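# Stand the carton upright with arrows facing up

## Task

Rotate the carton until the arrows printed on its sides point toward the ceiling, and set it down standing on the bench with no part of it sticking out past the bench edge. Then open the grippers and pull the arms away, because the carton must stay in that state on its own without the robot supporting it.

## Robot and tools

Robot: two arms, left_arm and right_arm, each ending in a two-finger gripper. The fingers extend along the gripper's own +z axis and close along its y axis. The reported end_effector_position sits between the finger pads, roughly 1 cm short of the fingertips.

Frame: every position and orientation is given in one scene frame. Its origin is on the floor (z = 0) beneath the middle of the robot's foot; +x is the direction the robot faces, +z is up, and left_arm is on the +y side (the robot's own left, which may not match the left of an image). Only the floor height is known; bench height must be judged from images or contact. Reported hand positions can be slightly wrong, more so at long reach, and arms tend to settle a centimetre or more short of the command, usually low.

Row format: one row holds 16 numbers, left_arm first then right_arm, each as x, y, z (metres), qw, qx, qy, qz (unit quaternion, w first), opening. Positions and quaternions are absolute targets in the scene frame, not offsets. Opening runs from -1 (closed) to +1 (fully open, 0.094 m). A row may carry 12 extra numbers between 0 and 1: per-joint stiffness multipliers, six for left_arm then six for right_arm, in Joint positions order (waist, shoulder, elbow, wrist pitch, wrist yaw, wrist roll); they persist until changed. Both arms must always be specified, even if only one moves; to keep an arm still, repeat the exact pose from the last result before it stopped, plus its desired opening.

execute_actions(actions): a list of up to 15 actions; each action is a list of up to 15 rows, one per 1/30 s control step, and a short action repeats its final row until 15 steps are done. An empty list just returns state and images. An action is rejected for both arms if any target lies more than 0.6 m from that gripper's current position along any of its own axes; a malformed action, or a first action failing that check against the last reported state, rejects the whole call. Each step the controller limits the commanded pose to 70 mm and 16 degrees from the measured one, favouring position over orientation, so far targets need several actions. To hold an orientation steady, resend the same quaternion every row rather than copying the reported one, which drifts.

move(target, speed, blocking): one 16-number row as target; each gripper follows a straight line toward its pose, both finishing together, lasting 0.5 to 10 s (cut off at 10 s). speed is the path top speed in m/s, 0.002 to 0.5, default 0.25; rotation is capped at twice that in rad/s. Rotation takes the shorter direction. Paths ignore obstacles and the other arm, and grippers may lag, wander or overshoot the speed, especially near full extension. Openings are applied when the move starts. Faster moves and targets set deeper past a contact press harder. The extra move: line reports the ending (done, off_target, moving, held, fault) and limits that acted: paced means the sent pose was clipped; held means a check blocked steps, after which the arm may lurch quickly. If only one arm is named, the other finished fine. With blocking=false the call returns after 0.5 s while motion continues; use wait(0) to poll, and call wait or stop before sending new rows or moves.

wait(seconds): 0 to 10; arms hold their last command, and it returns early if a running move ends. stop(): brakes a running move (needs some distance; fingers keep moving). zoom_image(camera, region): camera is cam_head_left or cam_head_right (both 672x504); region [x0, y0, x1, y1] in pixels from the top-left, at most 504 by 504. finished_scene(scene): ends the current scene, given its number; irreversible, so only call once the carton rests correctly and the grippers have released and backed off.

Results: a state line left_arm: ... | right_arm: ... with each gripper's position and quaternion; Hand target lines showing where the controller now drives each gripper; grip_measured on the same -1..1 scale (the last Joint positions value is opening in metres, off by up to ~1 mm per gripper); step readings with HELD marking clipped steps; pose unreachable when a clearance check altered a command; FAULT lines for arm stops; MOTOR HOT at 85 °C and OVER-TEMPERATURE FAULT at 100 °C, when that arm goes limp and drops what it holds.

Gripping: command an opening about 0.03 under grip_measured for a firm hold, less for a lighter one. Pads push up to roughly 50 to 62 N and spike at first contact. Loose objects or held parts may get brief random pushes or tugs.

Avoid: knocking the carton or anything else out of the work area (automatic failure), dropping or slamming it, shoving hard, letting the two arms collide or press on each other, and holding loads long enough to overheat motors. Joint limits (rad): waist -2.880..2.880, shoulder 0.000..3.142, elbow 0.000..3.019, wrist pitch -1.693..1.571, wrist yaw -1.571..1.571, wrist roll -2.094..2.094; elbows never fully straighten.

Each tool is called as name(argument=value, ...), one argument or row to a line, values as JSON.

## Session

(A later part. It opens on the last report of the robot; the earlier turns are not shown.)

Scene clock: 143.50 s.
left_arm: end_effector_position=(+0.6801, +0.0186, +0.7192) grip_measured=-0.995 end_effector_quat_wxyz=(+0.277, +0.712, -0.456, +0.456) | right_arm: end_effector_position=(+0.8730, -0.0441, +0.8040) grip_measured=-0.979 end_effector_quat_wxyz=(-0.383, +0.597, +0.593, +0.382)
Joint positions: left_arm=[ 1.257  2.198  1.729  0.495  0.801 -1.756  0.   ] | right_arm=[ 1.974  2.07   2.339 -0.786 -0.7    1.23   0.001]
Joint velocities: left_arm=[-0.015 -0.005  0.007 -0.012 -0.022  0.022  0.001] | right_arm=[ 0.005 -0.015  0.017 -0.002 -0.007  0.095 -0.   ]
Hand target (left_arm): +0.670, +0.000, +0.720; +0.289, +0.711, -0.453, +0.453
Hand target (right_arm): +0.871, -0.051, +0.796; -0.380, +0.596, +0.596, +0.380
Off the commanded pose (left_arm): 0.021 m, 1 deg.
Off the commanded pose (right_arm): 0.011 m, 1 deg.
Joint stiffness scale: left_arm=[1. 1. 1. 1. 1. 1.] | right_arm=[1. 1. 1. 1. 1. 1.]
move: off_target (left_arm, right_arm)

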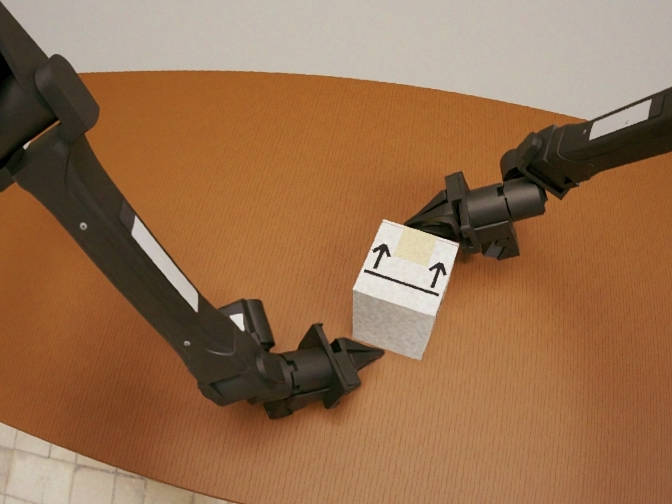

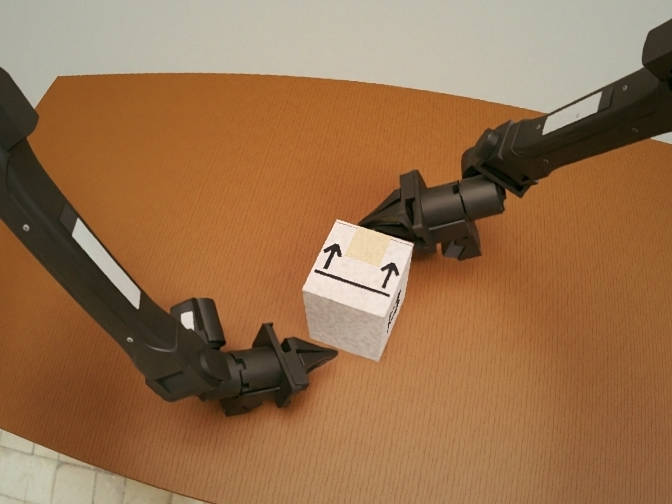

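move(
  target=[0.665,-0.03,0.72,-0.289,-0.711,0.453,-0.453,-1,0.865,-0.06,0.80,-0.38,0.596,0.596,0.38,-1],
  speed=0.05,
)

move(
  target=[0.665,-0.03,0.72,-0.289,-0.711,0.453,-0.453,-1,0.80,-0.035,0.825,-0.38,0.596,0.596,0.38,-1],
  speed=0.03,
)

Scene clock: 147.03 s.
left_arm: end_effector_position=(+0.6735, -0.0128, +0.7186) grip_measured=-0.995 end_effector_quat_wxyz=(+0.282, +0.714, -0.454, +0.452) | right_arm: end_effector_position=(+0.8634, -0.0482, +0.8009) grip_measured=-0.979 end_effector_quat_wxyz=(-0.388, +0.597, +0.591, +0.379)
Joint positions: left_arm=[ 1.22   2.234  1.752  0.495  0.766 -1.756  0.   ] | right_arm=[ 1.963  2.066  2.318 -0.786 -0.711  1.222  0.001]
Joint velocities: left_arm=[-0.015 -0.044  0.017  0.012 -0.007 -0.081 -0.001] | right_arm=[-0.015 -0.015  0.002  0.007 -0.037  0.007 -0.001]
Hand target (left_arm): +0.665, -0.029, +0.720; +0.289, +0.711, -0.454, +0.453
Hand target (right_arm): +0.865, -0.060, +0.800; -0.380, +0.596, +0.597, +0.380
Off the commanded pose (left_arm): 0.019 m, 1 deg.
Off the commanded pose (right_arm): 0.012 m, 1 deg.
Joint stiffness scale: left_arm=[1. 1. 1. 1. 1. 1.] | right_arm=[1. 1. 1. 1. 1. 1.]
move: off_target (left_arm, right_arm)

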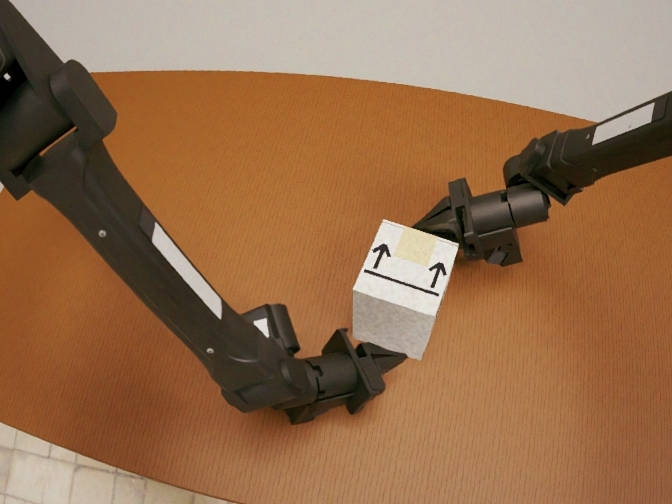

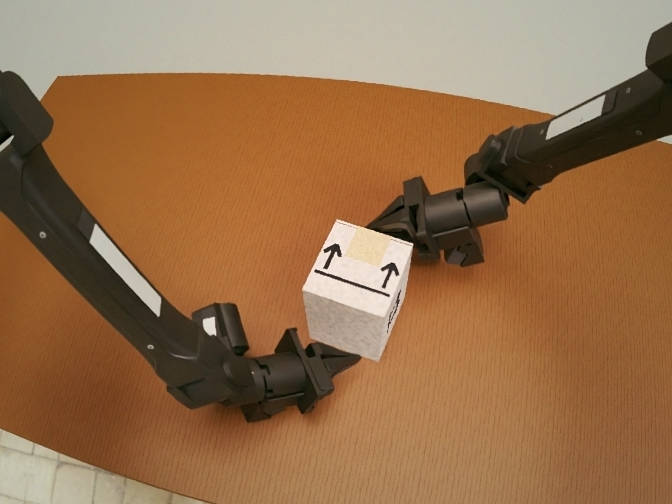

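Scene clock: 149.57 s.
left_arm: end_effector_position=(+0.6713, -0.0137, +0.7177) grip_measured=-0.995 end_effector_quat_wxyz=(+0.283, +0.714, -0.454, +0.451) | right_arm: end_effector_position=(+0.8262, -0.0489, +0.8269) grip_measured=-0.979 end_effector_quat_wxyz=(-0.360, +0.597, +0.600, +0.392)
Joint positions: left_arm=[ 1.22   2.237  1.752  0.495  0.765 -1.756  0.   ] | right_arm=[ 1.964  1.9    1.95  -0.519 -0.701  1.222  0.001]
Joint velocities: left_arm=[ 0.005 -0.005  0.002  0.012  0.037  0.051 -0.001] | right_arm=[ 0.005 -0.015 -0.002  0.012 -0.081  0.022  0.001]
Hand target (left_arm): +0.665, -0.030, +0.720; +0.289, +0.711, -0.453, +0.453
Hand target (right_arm): +0.801, -0.034, +0.823; -0.380, +0.596, +0.596, +0.380
Off the commanded pose (left_arm): 0.018 m, 1 deg.
Off the commanded pose (right_arm): 0.030 m, 3 deg.
Joint stiffness scale: left_arm=[1. 1. 1. 1. 1. 1.] | right_arm=[1. 1. 1. 1. 1. 1.]
move: off_target (left_arm, right_arm)

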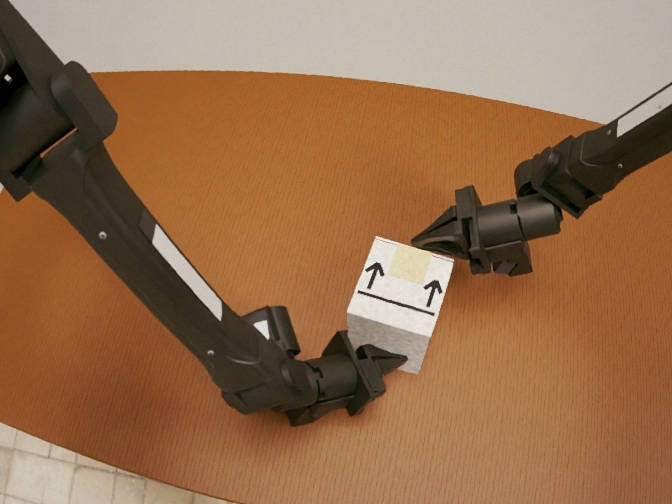

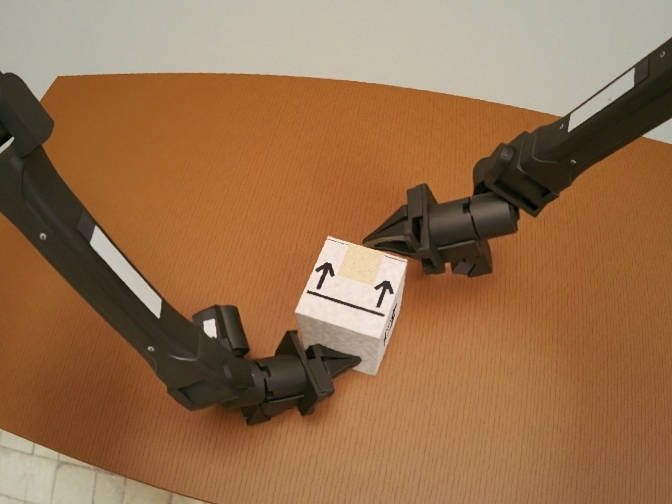

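move(
  target=[0.655,0.0,0.695,-0.289,-0.711,0.453,-0.453,-1,0.835,-0.05,0.795,-0.38,0.596,0.596,0.38,-1],
  speed=0.05,
)

move(
  target=[0.665,-0.005,0.695,-0.289,-0.711,0.453,-0.453,-1,0.76,-0.02,0.805,-0.38,0.596,0.596,0.38,-1],
  speed=0.03,
)

Scene clock: 153.03 s.
left_arm: end_effector_position=(+0.6744, -0.0124, +0.7136) grip_measured=-0.995 end_effector_quat_wxyz=(+0.288, +0.704, -0.452, +0.466) | right_arm: end_effector_position=(+0.8393, -0.0433, +0.8042) grip_measured=-0.979 end_effector_quat_wxyz=(-0.381, +0.597, +0.593, +0.384)
Joint positions: left_arm=[ 1.228  2.258  1.79   0.491  0.807 -1.756  0.   ] | right_arm=[ 1.962  2.008  2.153 -0.662 -0.714  1.222  0.001]
Joint velocities: left_arm=[ 0.005 -0.005 -0.017  0.002 -0.051 -0.051 -0.   ] | right_arm=[ 0.005  0.005  0.017 -0.007 -0.066 -0.007 -0.001]
Hand target (left_arm): +0.655, +0.001, +0.696; +0.289, +0.711, -0.453, +0.453
Hand target (right_arm): +0.835, -0.051, +0.796; -0.380, +0.597, +0.596, +0.380
Off the commanded pose (left_arm): 0.030 m, 2 deg.
Off the commanded pose (right_arm): 0.012 m, 1 deg.
Joint stiffness scale: left_arm=[1. 1. 1. 1. 1. 1.] | right_arm=[1. 1. 1. 1. 1. 1.]
move: off_target (left_arm, right_arm)

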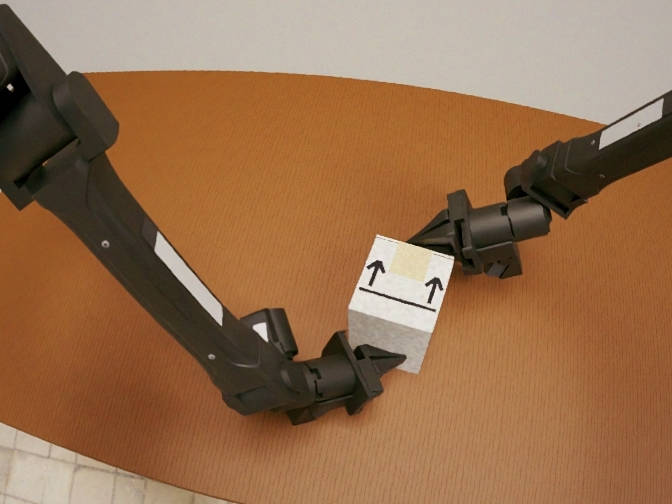

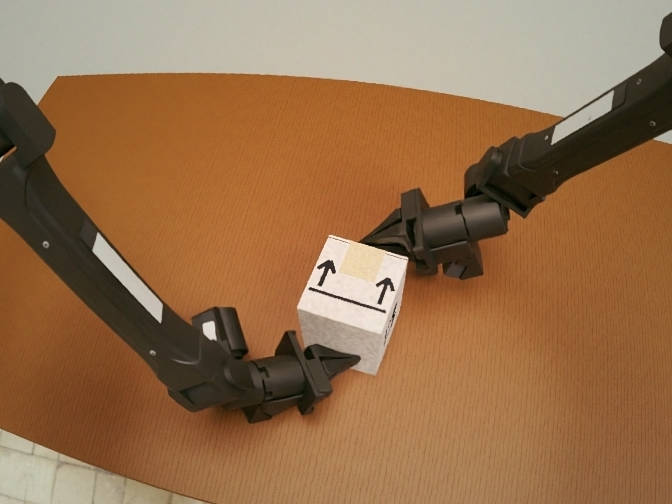

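Scene clock: 156.03 s.
left_arm: end_effector_position=(+0.6701, -0.0140, +0.7129) grip_measured=-0.995 end_effector_quat_wxyz=(+0.290, +0.699, -0.461, +0.463) | right_arm: end_effector_position=(+0.8208, -0.0436, +0.8189) grip_measured=-0.980 end_effector_quat_wxyz=(-0.337, +0.595, +0.603, +0.410)
Joint positions: left_arm=[ 1.228  2.258  1.79   0.467  0.807 -1.725  0.   ] | right_arm=[ 1.962  1.909  1.913 -0.417 -0.712  1.222  0.001]
Joint velocities: left_arm=[-0.005  0.005 -0.007 -0.002 -0.037 -0.11   0.   ] | right_arm=[-0.005 -0.015 -0.017 -0.002 -0.11  -0.037 -0.001]
Hand target (left_arm): +0.664, -0.004, +0.696; +0.289, +0.711, -0.453, +0.453
Hand target (right_arm): +0.761, -0.020, +0.805; -0.380, +0.596, +0.596, +0.380
Off the commanded pose (left_arm): 0.021 m, 2 deg.
Off the commanded pose (right_arm): 0.067 m, 6 deg.
Joint stiffness scale: left_arm=[1. 1. 1. 1. 1. 1.] | right_arm=[1. 1. 1. 1. 1. 1.]
move: off_target (left_arm, right_arm)

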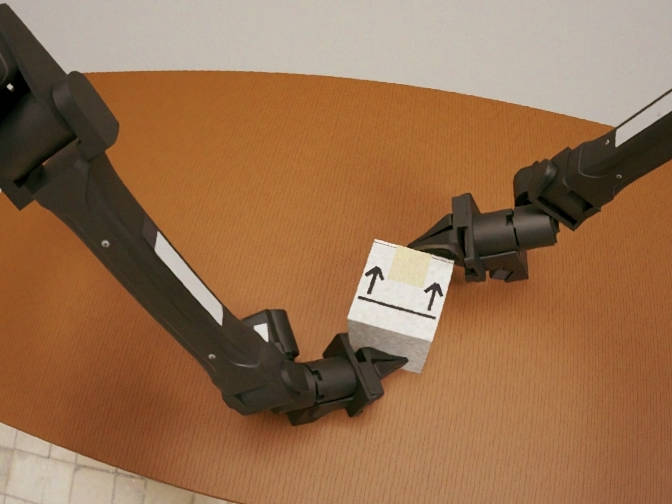

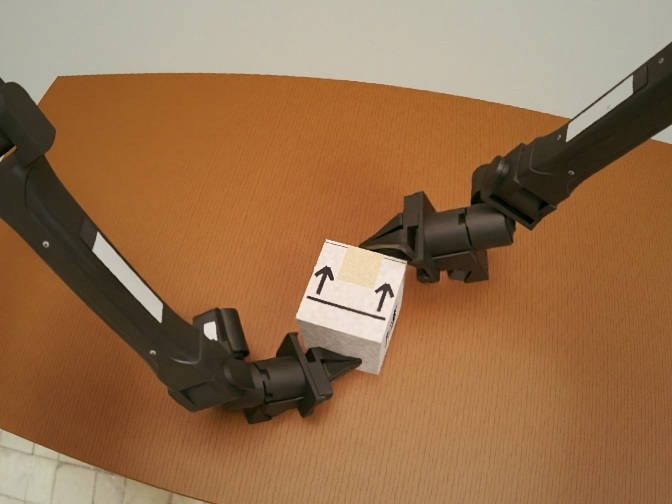

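move(
  target=[0.6,0.12,0.80,0.116,-0.182,0.823,-0.525,-1,0.83,-0.04,0.795,-0.38,0.596,0.596,0.38,-1],
  speed=0.4,
)

move(
  target=[0.62,0.04,0.73,0.453,0.453,0.711,-0.289,-1,0.83,-0.04,0.795,-0.38,0.596,0.596,0.38,-1],
  speed=0.4,
)

move(
  target=[0.655,0.0,0.69,0.453,0.453,0.711,-0.289,-1,0.83,-0.04,0.795,-0.38,0.596,0.596,0.38,-1],
  speed=0.05,
)

Scene clock: 166.27 s.
left_arm: end_effector_position=(+0.5978, +0.1080, +0.7971) grip_measured=-0.995 end_effector_quat_wxyz=(+0.113, -0.187, +0.820, -0.529) | right_arm: end_effector_position=(+0.8383, -0.0428, +0.8035) grip_measured=-0.980 end_effector_quat_wxyz=(-0.374, +0.597, +0.595, +0.386)
Joint positions: left_arm=[ 1.394  2.007  1.297  0.714  0.96  -0.199  0.   ] | right_arm=[ 1.962  2.002  2.134 -0.635 -0.709  1.222  0.001]
Joint velocities: left_arm=[-0.005 -0.005 -0.002 -0.017 -0.007  0.022 -0.   ] | right_arm=[ 0.005 -0.005  0.012 -0.007 -0.007  0.066 -0.001]
Hand target (left_arm): +0.600, +0.118, +0.803; +0.116, -0.184, +0.823, -0.525
Hand target (right_arm): +0.830, -0.041, +0.796; -0.380, +0.597, +0.596, +0.380
Off the commanded pose (left_arm): 0.013 m, 1 deg.
Off the commanded pose (right_arm): 0.012 m, 1 deg.
Joint stiffness scale: left_arm=[1. 1. 1. 1. 1. 1.] | right_arm=[1. 1. 1. 1. 1. 1.]
move: off_target (left_arm, right_arm)

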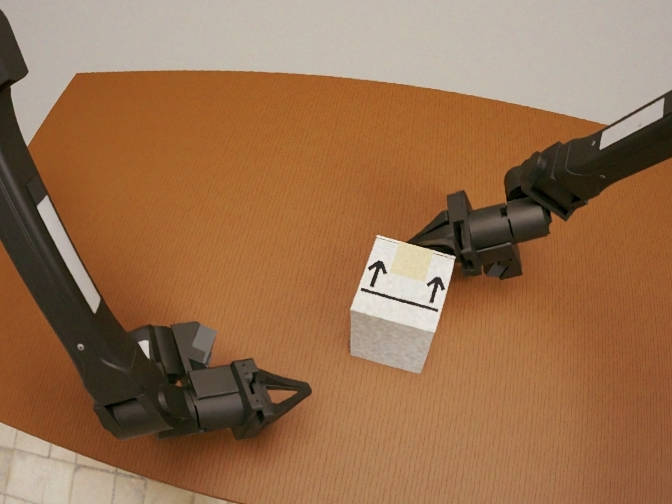

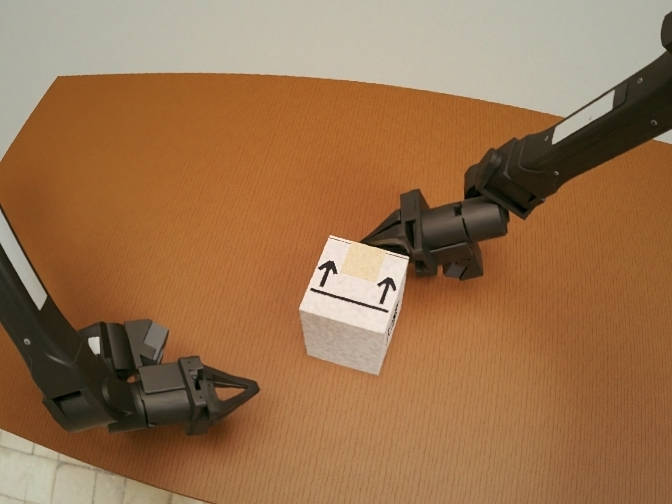

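Scene clock: 168.93 s.
left_arm: end_effector_position=(+0.6309, +0.0589, +0.7289) grip_measured=-0.995 end_effector_quat_wxyz=(+0.455, +0.454, +0.713, -0.279) | right_arm: end_effector_position=(+0.8383, -0.0425, +0.8028) grip_measured=-0.980 end_effector_quat_wxyz=(-0.375, +0.597, +0.595, +0.386)
Joint positions: left_arm=[1.326 2.171 1.588 0.61  0.872 1.379 0.   ] | right_arm=[ 1.962  2.005  2.138 -0.638 -0.708  1.222  0.001]
Joint velocities: left_arm=[-0.005 -0.024 -0.007 -0.007 -0.037 -0.022 -0.   ] | right_arm=[-0.005  0.005  0.002 -0.012  0.081 -0.037  0.   ]
Hand target (left_arm): +0.619, +0.041, +0.729; +0.453, +0.454, +0.711, -0.289
Hand target (right_arm): +0.830, -0.040, +0.795; -0.380, +0.596, +0.596, +0.380
Off the commanded pose (left_arm): 0.022 m, 1 deg.
Off the commanded pose (right_arm): 0.012 m, 1 deg.
Joint stiffness scale: left_arm=[1. 1. 1. 1. 1. 1.] | right_arm=[1. 1. 1. 1. 1. 1.]
move: off_target (left_arm, right_arm)

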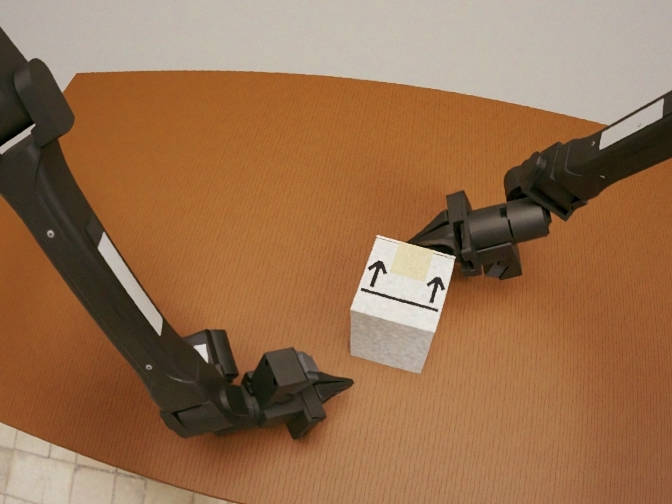

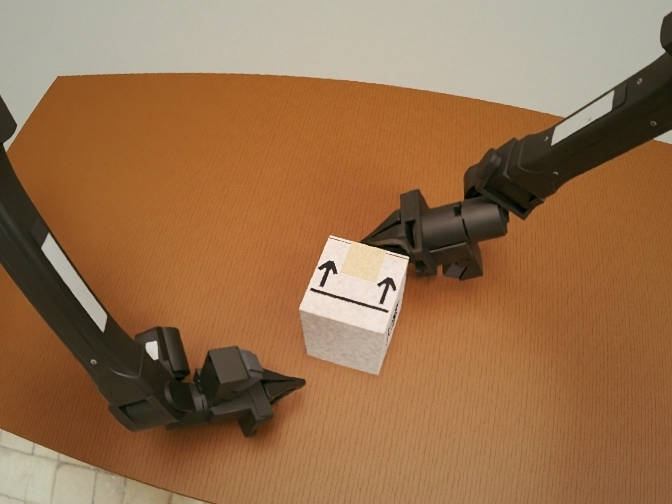

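Scene clock: 170.87 s.
left_arm: end_effector_position=(+0.6684, +0.0210, +0.6892) grip_measured=-0.995 end_effector_quat_wxyz=(+0.456, +0.455, +0.713, -0.277) | right_arm: end_effector_position=(+0.8383, -0.0425, +0.8028) grip_measured=-0.980 end_effector_quat_wxyz=(-0.375, +0.597, +0.595, +0.386)
Joint positions: left_arm=[1.276 2.28  1.834 0.475 0.821 1.382 0.   ] | right_arm=[ 1.962  2.005  2.138 -0.638 -0.708  1.222  0.001]
Joint velocities: left_arm=[-0.005 -0.015  0.007 -0.012 -0.081  0.007  0.001] | right_arm=[-0.024 -0.005  0.007 -0.012  0.037  0.007  0.   ]
Hand target (left_arm): +0.655, +0.001, +0.689; +0.453, +0.454, +0.711, -0.289
Hand target (right_arm): +0.830, -0.040, +0.795; -0.380, +0.596, +0.596, +0.380
Off the commanded pose (left_arm): 0.025 m, 1 deg.
Off the commanded pose (right_arm): 0.012 m, 1 deg.
Joint stiffness scale: left_arm=[1. 1. 1. 1. 1. 1.] | right_arm=[1. 1. 1. 1. 1. 1.]
move: off_target (left_arm, right_arm)

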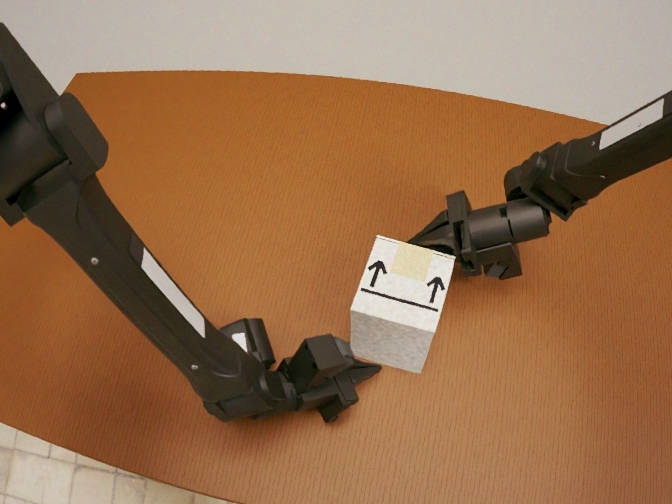

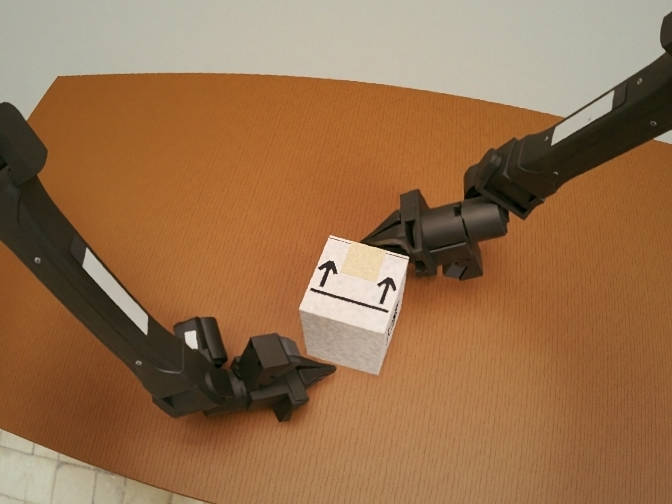

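move(
  target=[0.655,0.0,0.685,0.453,0.453,0.711,-0.289,-1,0.77,-0.015,0.81,-0.38,0.596,0.596,0.38,-1],
  speed=0.03,
)

move(
  target=[0.655,0.0,0.685,0.453,0.453,0.711,-0.289,-1,0.74,0.0,0.82,-0.38,0.596,0.596,0.38,-1],
  speed=0.03,
)

Scene clock: 176.10 s.
left_arm: end_effector_position=(+0.6670, +0.0194, +0.6854) grip_measured=-0.995 end_effector_quat_wxyz=(+0.456, +0.455, +0.713, -0.278) | right_arm: end_effector_position=(+0.8086, -0.0366, +0.8160) grip_measured=-0.980 end_effector_quat_wxyz=(-0.351, +0.596, +0.602, +0.398)
Joint positions: left_arm=[1.276 2.292 1.851 0.468 0.821 1.382 0.   ] | right_arm=[ 1.967  1.921  1.912 -0.441 -0.699  1.222  0.001]
Joint velocities: left_arm=[-0.015 -0.015  0.007 -0.007  0.037 -0.095 -0.001] | right_arm=[ 0.005 -0.005 -0.002  0.002 -0.051 -0.022 -0.   ]
Hand target (left_arm): +0.655, +0.000, +0.686; +0.453, +0.453, +0.711, -0.289
Hand target (right_arm): +0.771, -0.015, +0.809; -0.380, +0.596, +0.596, +0.380
Off the commanded pose (left_arm): 0.023 m, 1 deg.
Off the commanded pose (right_arm): 0.045 m, 4 deg.
Joint stiffness scale: left_arm=[1. 1. 1. 1. 1. 1.] | right_arm=[1. 1. 1. 1. 1. 1.]
move: off_target (left_arm, right_arm)

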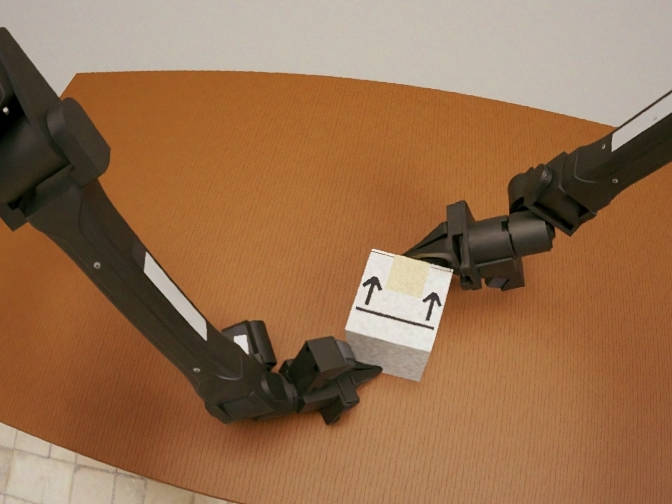

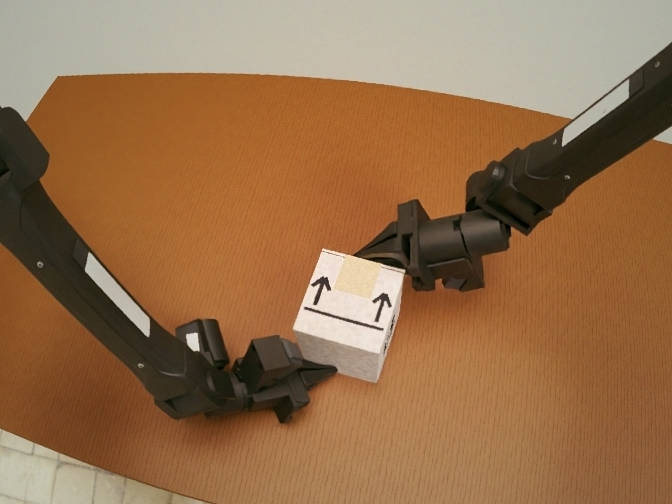

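Scene clock: 178.93 s.
left_arm: end_effector_position=(+0.6623, +0.0176, +0.6840) grip_measured=-0.995 end_effector_quat_wxyz=(+0.453, +0.456, +0.713, -0.279) | right_arm: end_effector_position=(+0.7904, -0.0269, +0.8264) grip_measured=-0.980 end_effector_quat_wxyz=(-0.340, +0.594, +0.607, +0.405)
Joint positions: left_arm=[1.276 2.297 1.851 0.466 0.82  1.386 0.   ] | right_arm=[ 1.979  1.884  1.797 -0.335 -0.687  1.222  0.001]
Joint velocities: left_arm=[-0.015  0.005 -0.007 -0.002 -0.022 -0.066 -0.   ] | right_arm=[ 0.005 -0.024  0.002  0.002 -0.081  0.007 -0.001]
Hand target (left_arm): +0.655, +0.000, +0.685; +0.453, +0.453, +0.711, -0.289
Hand target (right_arm): +0.741, -0.000, +0.820; -0.380, +0.596, +0.596, +0.380
Off the commanded pose (left_arm): 0.019 m, 1 deg.
Off the commanded pose (right_arm): 0.057 m, 6 deg.
Joint stiffness scale: left_arm=[1. 1. 1. 1. 1. 1.] | right_arm=[1. 1. 1. 1. 1. 1.]
move: off_target (left_arm, right_arm)

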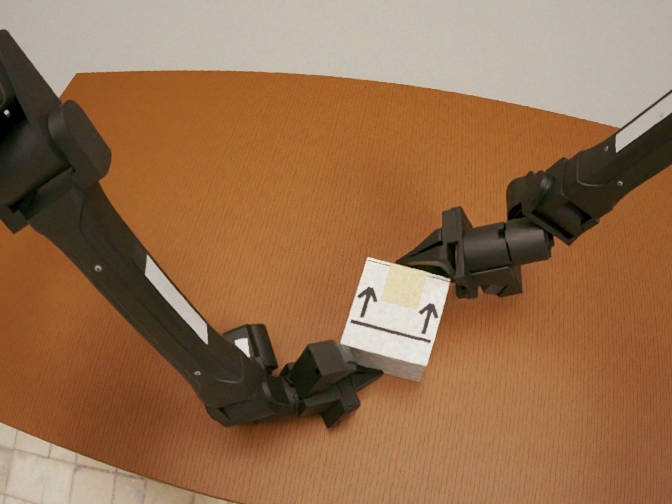

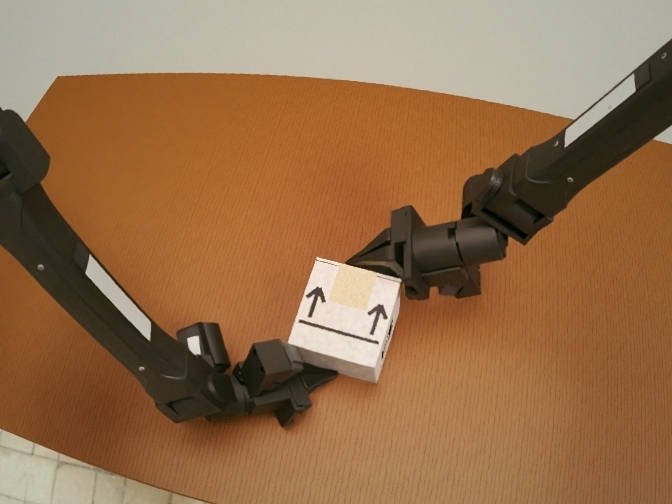

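move(
  target=[0.66,0.035,0.685,0.453,0.453,0.711,-0.289,-1,0.715,0.01,0.83,-0.38,0.596,0.596,0.38,-1],
  speed=0.025,
)

Scene clock: 184.30 s.
left_arm: end_effector_position=(+0.6491, +0.0200, +0.6871) grip_measured=-0.995 end_effector_quat_wxyz=(+0.456, +0.453, +0.706, -0.297) | right_arm: end_effector_position=(+0.7627, -0.0143, +0.8387) grip_measured=-0.980 end_effector_quat_wxyz=(-0.343, +0.593, +0.606, +0.404)
Joint positions: left_arm=[1.288 2.297 1.835 0.453 0.863 1.396 0.   ] | right_arm=[ 1.992  1.855  1.683 -0.253 -0.678  1.227  0.001]
Joint velocities: left_arm=[-0.005 -0.005  0.012 -0.007  0.022 -0.037  0.001] | right_arm=[-0.015  0.005  0.002 -0.002 -0.081  0.007 -0.001]
Hand target (left_arm): +0.660, +0.035, +0.685; +0.453, +0.453, +0.711, -0.289
Hand target (right_arm): +0.715, +0.010, +0.830; -0.380, +0.597, +0.596, +0.380
Off the commanded pose (left_arm): 0.019 m, 1 deg.
Off the commanded pose (right_arm): 0.054 m, 5 deg.
Joint stiffness scale: left_arm=[1. 1. 1. 1. 1. 1.] | right_arm=[1. 1. 1. 1. 1. 1.]
move: off_target (left_arm, right_arm)

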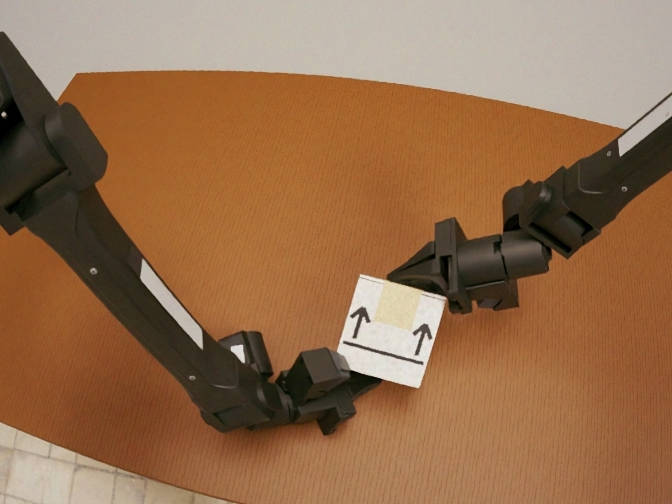

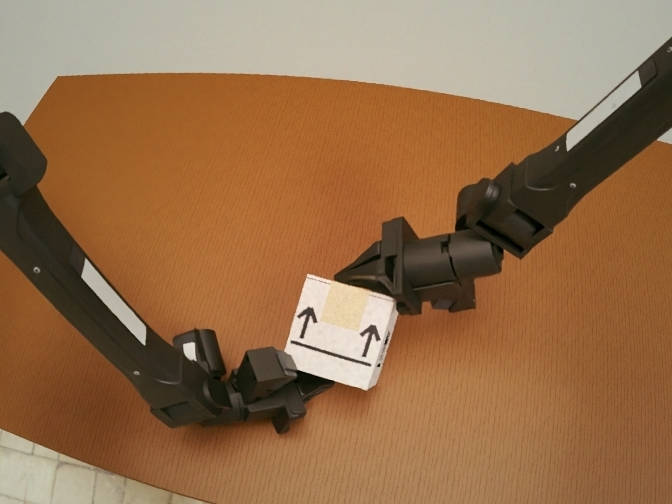

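move(
  target=[0.645,0.04,0.685,0.453,0.453,0.711,-0.289,-1,0.68,0.02,0.83,-0.38,0.596,0.596,0.38,-1],
  speed=0.025,
)

Scene clock: 189.70 s.
left_arm: end_effector_position=(+0.6324, +0.0355, +0.6811) grip_measured=-0.995 end_effector_quat_wxyz=(+0.444, +0.453, +0.714, -0.297) | right_arm: end_effector_position=(+0.7247, +0.0025, +0.8393) grip_measured=-0.980 end_effector_quat_wxyz=(-0.351, +0.591, +0.603, +0.404)
Joint positions: left_arm=[1.313 2.297 1.811 0.461 0.866 1.395 0.   ] | right_arm=[ 1.999  1.869  1.6   -0.17  -0.681  1.228  0.001]
Joint velocities: left_arm=[-0.015 -0.005  0.002  0.022 -0.007  0.051  0.   ] | right_arm=[-0.005 -0.015 -0.007  0.007 -0.051  0.037 -0.   ]
Hand target (left_arm): +0.645, +0.040, +0.685; +0.453, +0.453, +0.711, -0.289
Hand target (right_arm): +0.681, +0.020, +0.830; -0.380, +0.596, +0.596, +0.380
Off the commanded pose (left_arm): 0.014 m, 1 deg.
Off the commanded pose (right_arm): 0.049 m, 4 deg.
Joint stiffness scale: left_arm=[1. 1. 1. 1. 1. 1.] | right_arm=[1. 1. 1. 1. 1. 1.]
move: off_target (left_arm, right_arm)

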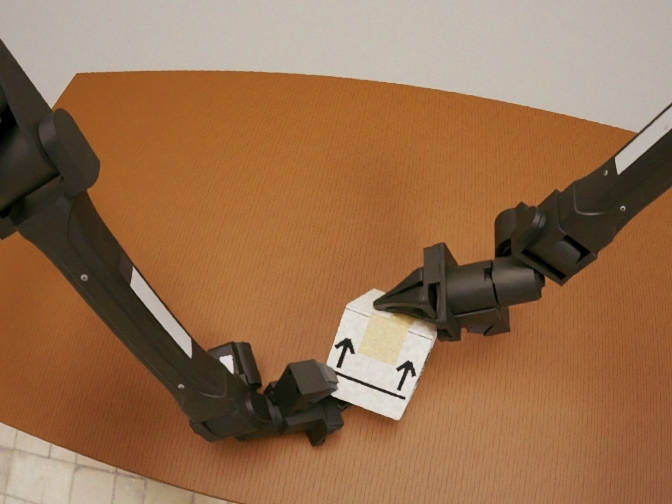

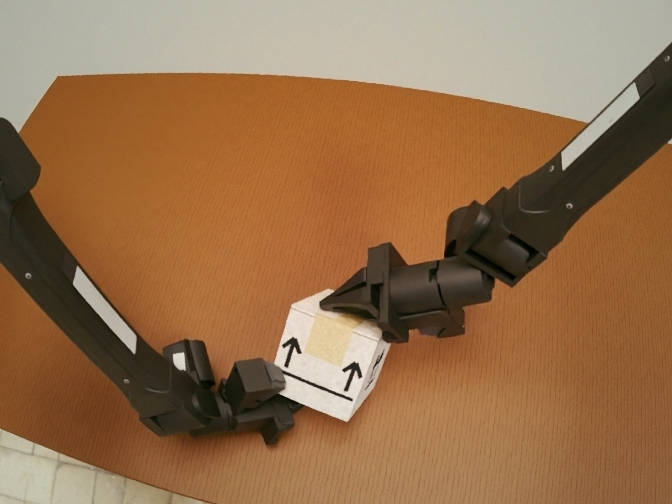

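move(
  target=[0.575,0.075,0.685,0.453,0.453,0.711,-0.289,-1,0.69,0.015,0.835,-0.38,0.596,0.596,0.38,-1],
  speed=0.025,
)

Scene clock: 194.37 s.
left_arm: end_effector_position=(+0.5904, +0.0776, +0.6841) grip_measured=-0.995 end_effector_quat_wxyz=(+0.457, +0.458, +0.710, -0.280) | right_arm: end_effector_position=(+0.7115, +0.0067, +0.8354) grip_measured=-0.980 end_effector_quat_wxyz=(-0.359, +0.593, +0.603, +0.394)
Joint positions: left_arm=[1.383 2.297 1.713 0.606 0.934 1.391 0.   ] | right_arm=[ 1.999  1.882  1.593 -0.173 -0.671  1.229  0.001]
Joint velocities: left_arm=[-0.015 -0.005 -0.017  0.002  0.037  0.007 -0.   ] | right_arm=[ 0.005  0.005  0.022 -0.002  0.007  0.007 -0.   ]
Hand target (left_arm): +0.576, +0.075, +0.686; +0.453, +0.452, +0.711, -0.289
Hand target (right_arm): +0.690, +0.015, +0.834; -0.380, +0.597, +0.596, +0.380
Off the commanded pose (left_arm): 0.016 m, 1 deg.
Off the commanded pose (right_arm): 0.023 m, 3 deg.
Joint stiffness scale: left_arm=[1. 1. 1. 1. 1. 1.] | right_arm=[1. 1. 1. 1. 1. 1.]
move: off_target (left_arm, right_arm)

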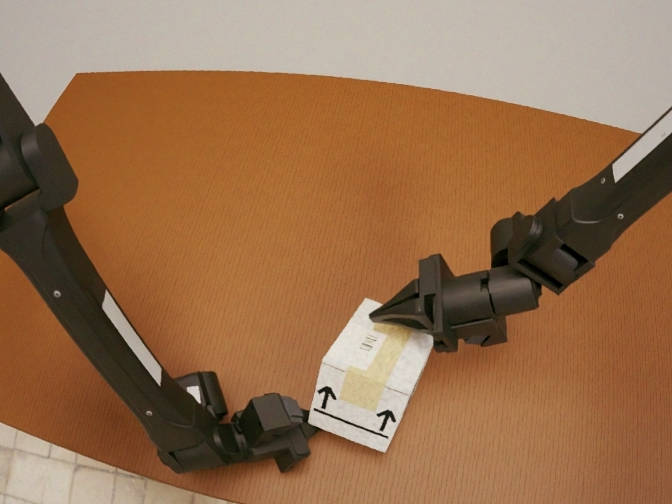

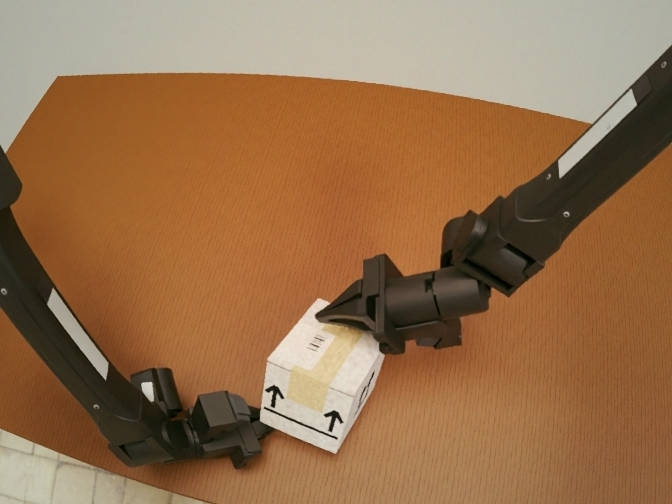

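Lowering nicely. Slide the finger out sideways.

move(
  target=[0.575,0.15,0.685,0.453,0.453,0.711,-0.289,-1,0.72,-0.02,0.86,-0.38,0.596,0.596,0.38,-1],
  speed=0.03,
)

move(
  target=[0.6,0.28,0.85,0.453,0.453,0.711,-0.289,-1,0.68,-0.22,0.92,-0.38,0.596,0.596,0.38,-1],
)

Scene clock: 200.37 s.
left_arm: end_effector_position=(+0.5731, +0.1357, +0.6825) grip_measured=-0.995 end_effector_quat_wxyz=(+0.459, +0.455, +0.707, -0.289) | right_arm: end_effector_position=(+0.7243, -0.0102, +0.8600) grip_measured=-0.980 end_effector_quat_wxyz=(-0.376, +0.593, +0.597, +0.388)
Joint positions: left_arm=[1.47  2.28  1.696 0.596 1.038 1.389 0.   ] | right_arm=[ 1.994  1.812  1.567 -0.254 -0.683  1.229  0.001]
Joint velocities: left_arm=[ 0.005 -0.015  0.007  0.002 -0.037  0.037  0.   ] | right_arm=[ 0.015 -0.005 -0.007 -0.007 -0.007  0.037 -0.001]
Hand target (left_arm): +0.575, +0.150, +0.686; +0.453, +0.452, +0.712, -0.289
Hand target (right_arm): +0.719, -0.020, +0.860; -0.380, +0.596, +0.596, +0.380
Off the commanded pose (left_arm): 0.015 m, 1 deg.
Off the commanded pose (right_arm): 0.011 m, 1 deg.
Joint stiffness scale: left_arm=[1. 1. 1. 1. 1. 1.] | right_arm=[1. 1. 1. 1. 1. 1.]
move: off_target (left_arm, right_arm)

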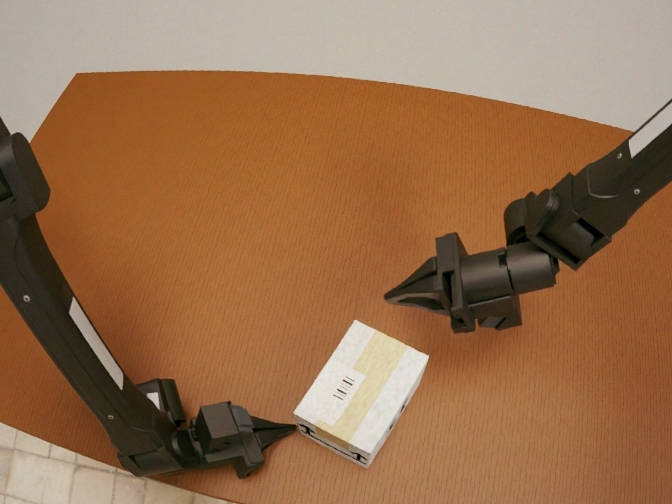

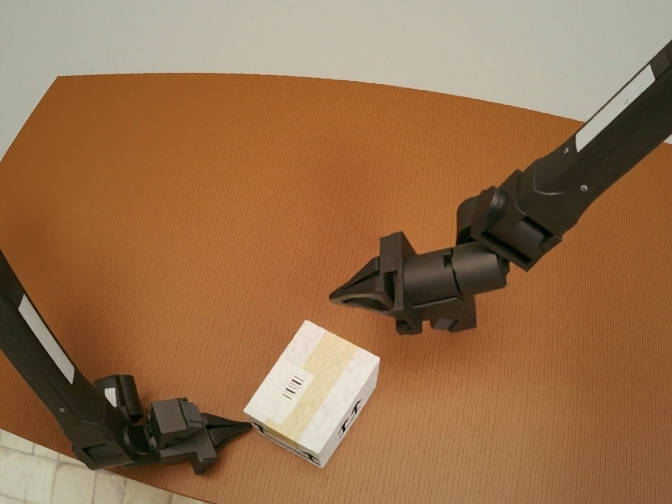

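Scene clock: 201.80 s.
left_arm: end_effector_position=(+0.6050, +0.2784, +0.8470) grip_measured=-0.995 end_effector_quat_wxyz=(+0.458, +0.458, +0.708, -0.282) | right_arm: end_effector_position=(+0.6807, -0.2240, +0.9162) grip_measured=-0.980 end_effector_quat_wxyz=(-0.373, +0.600, +0.599, +0.376)
Joint positions: left_arm=[1.66  1.795 1.187 0.637 1.215 1.381 0.   ] | right_arm=[ 1.647  1.531  1.356 -0.525 -0.947  0.964  0.001]
Joint velocities: left_arm=[-0.005 -0.005 -0.017 -0.012  0.037 -0.007  0.001] | right_arm=[-0.015 -0.015  0.007 -0.002 -0.022 -0.051 -0.   ]
Hand target (left_arm): +0.600, +0.277, +0.852; +0.454, +0.452, +0.712, -0.288
Hand target (right_arm): +0.678, -0.219, +0.922; -0.379, +0.595, +0.599, +0.379
Off the commanded pose (left_arm): 0.006 m, 1 deg.
Off the commanded pose (right_arm): 0.006 m, 1 deg.
Joint stiffness scale: left_arm=[1. 1. 1. 1. 1. 1.] | right_arm=[1. 1. 1. 1. 1. 1.]
move: done

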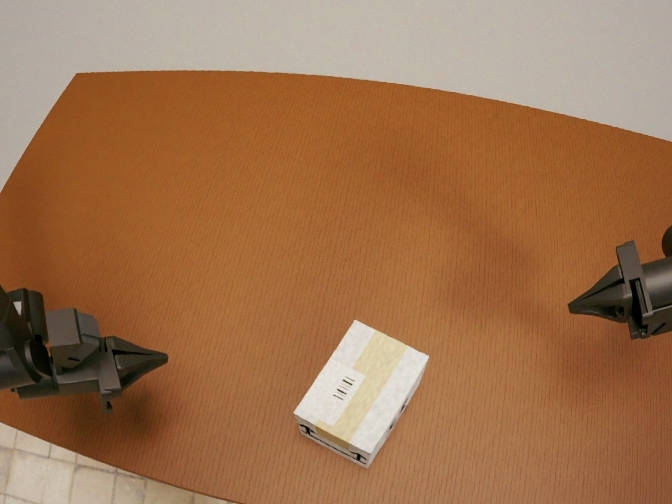

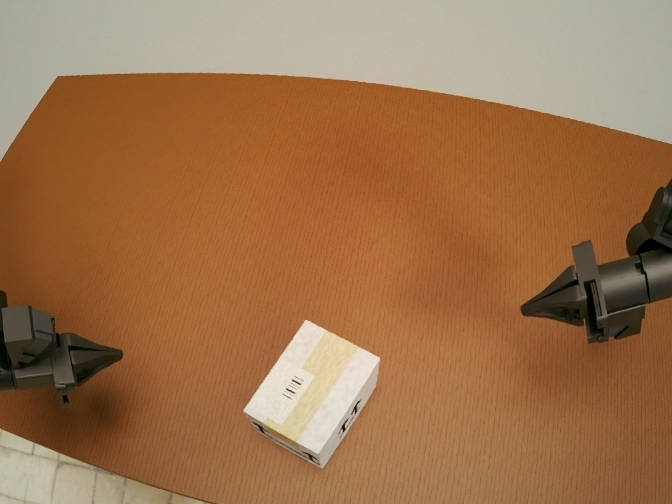

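finished_scene(
  scene=2,
)

The scene is finished: the task was done.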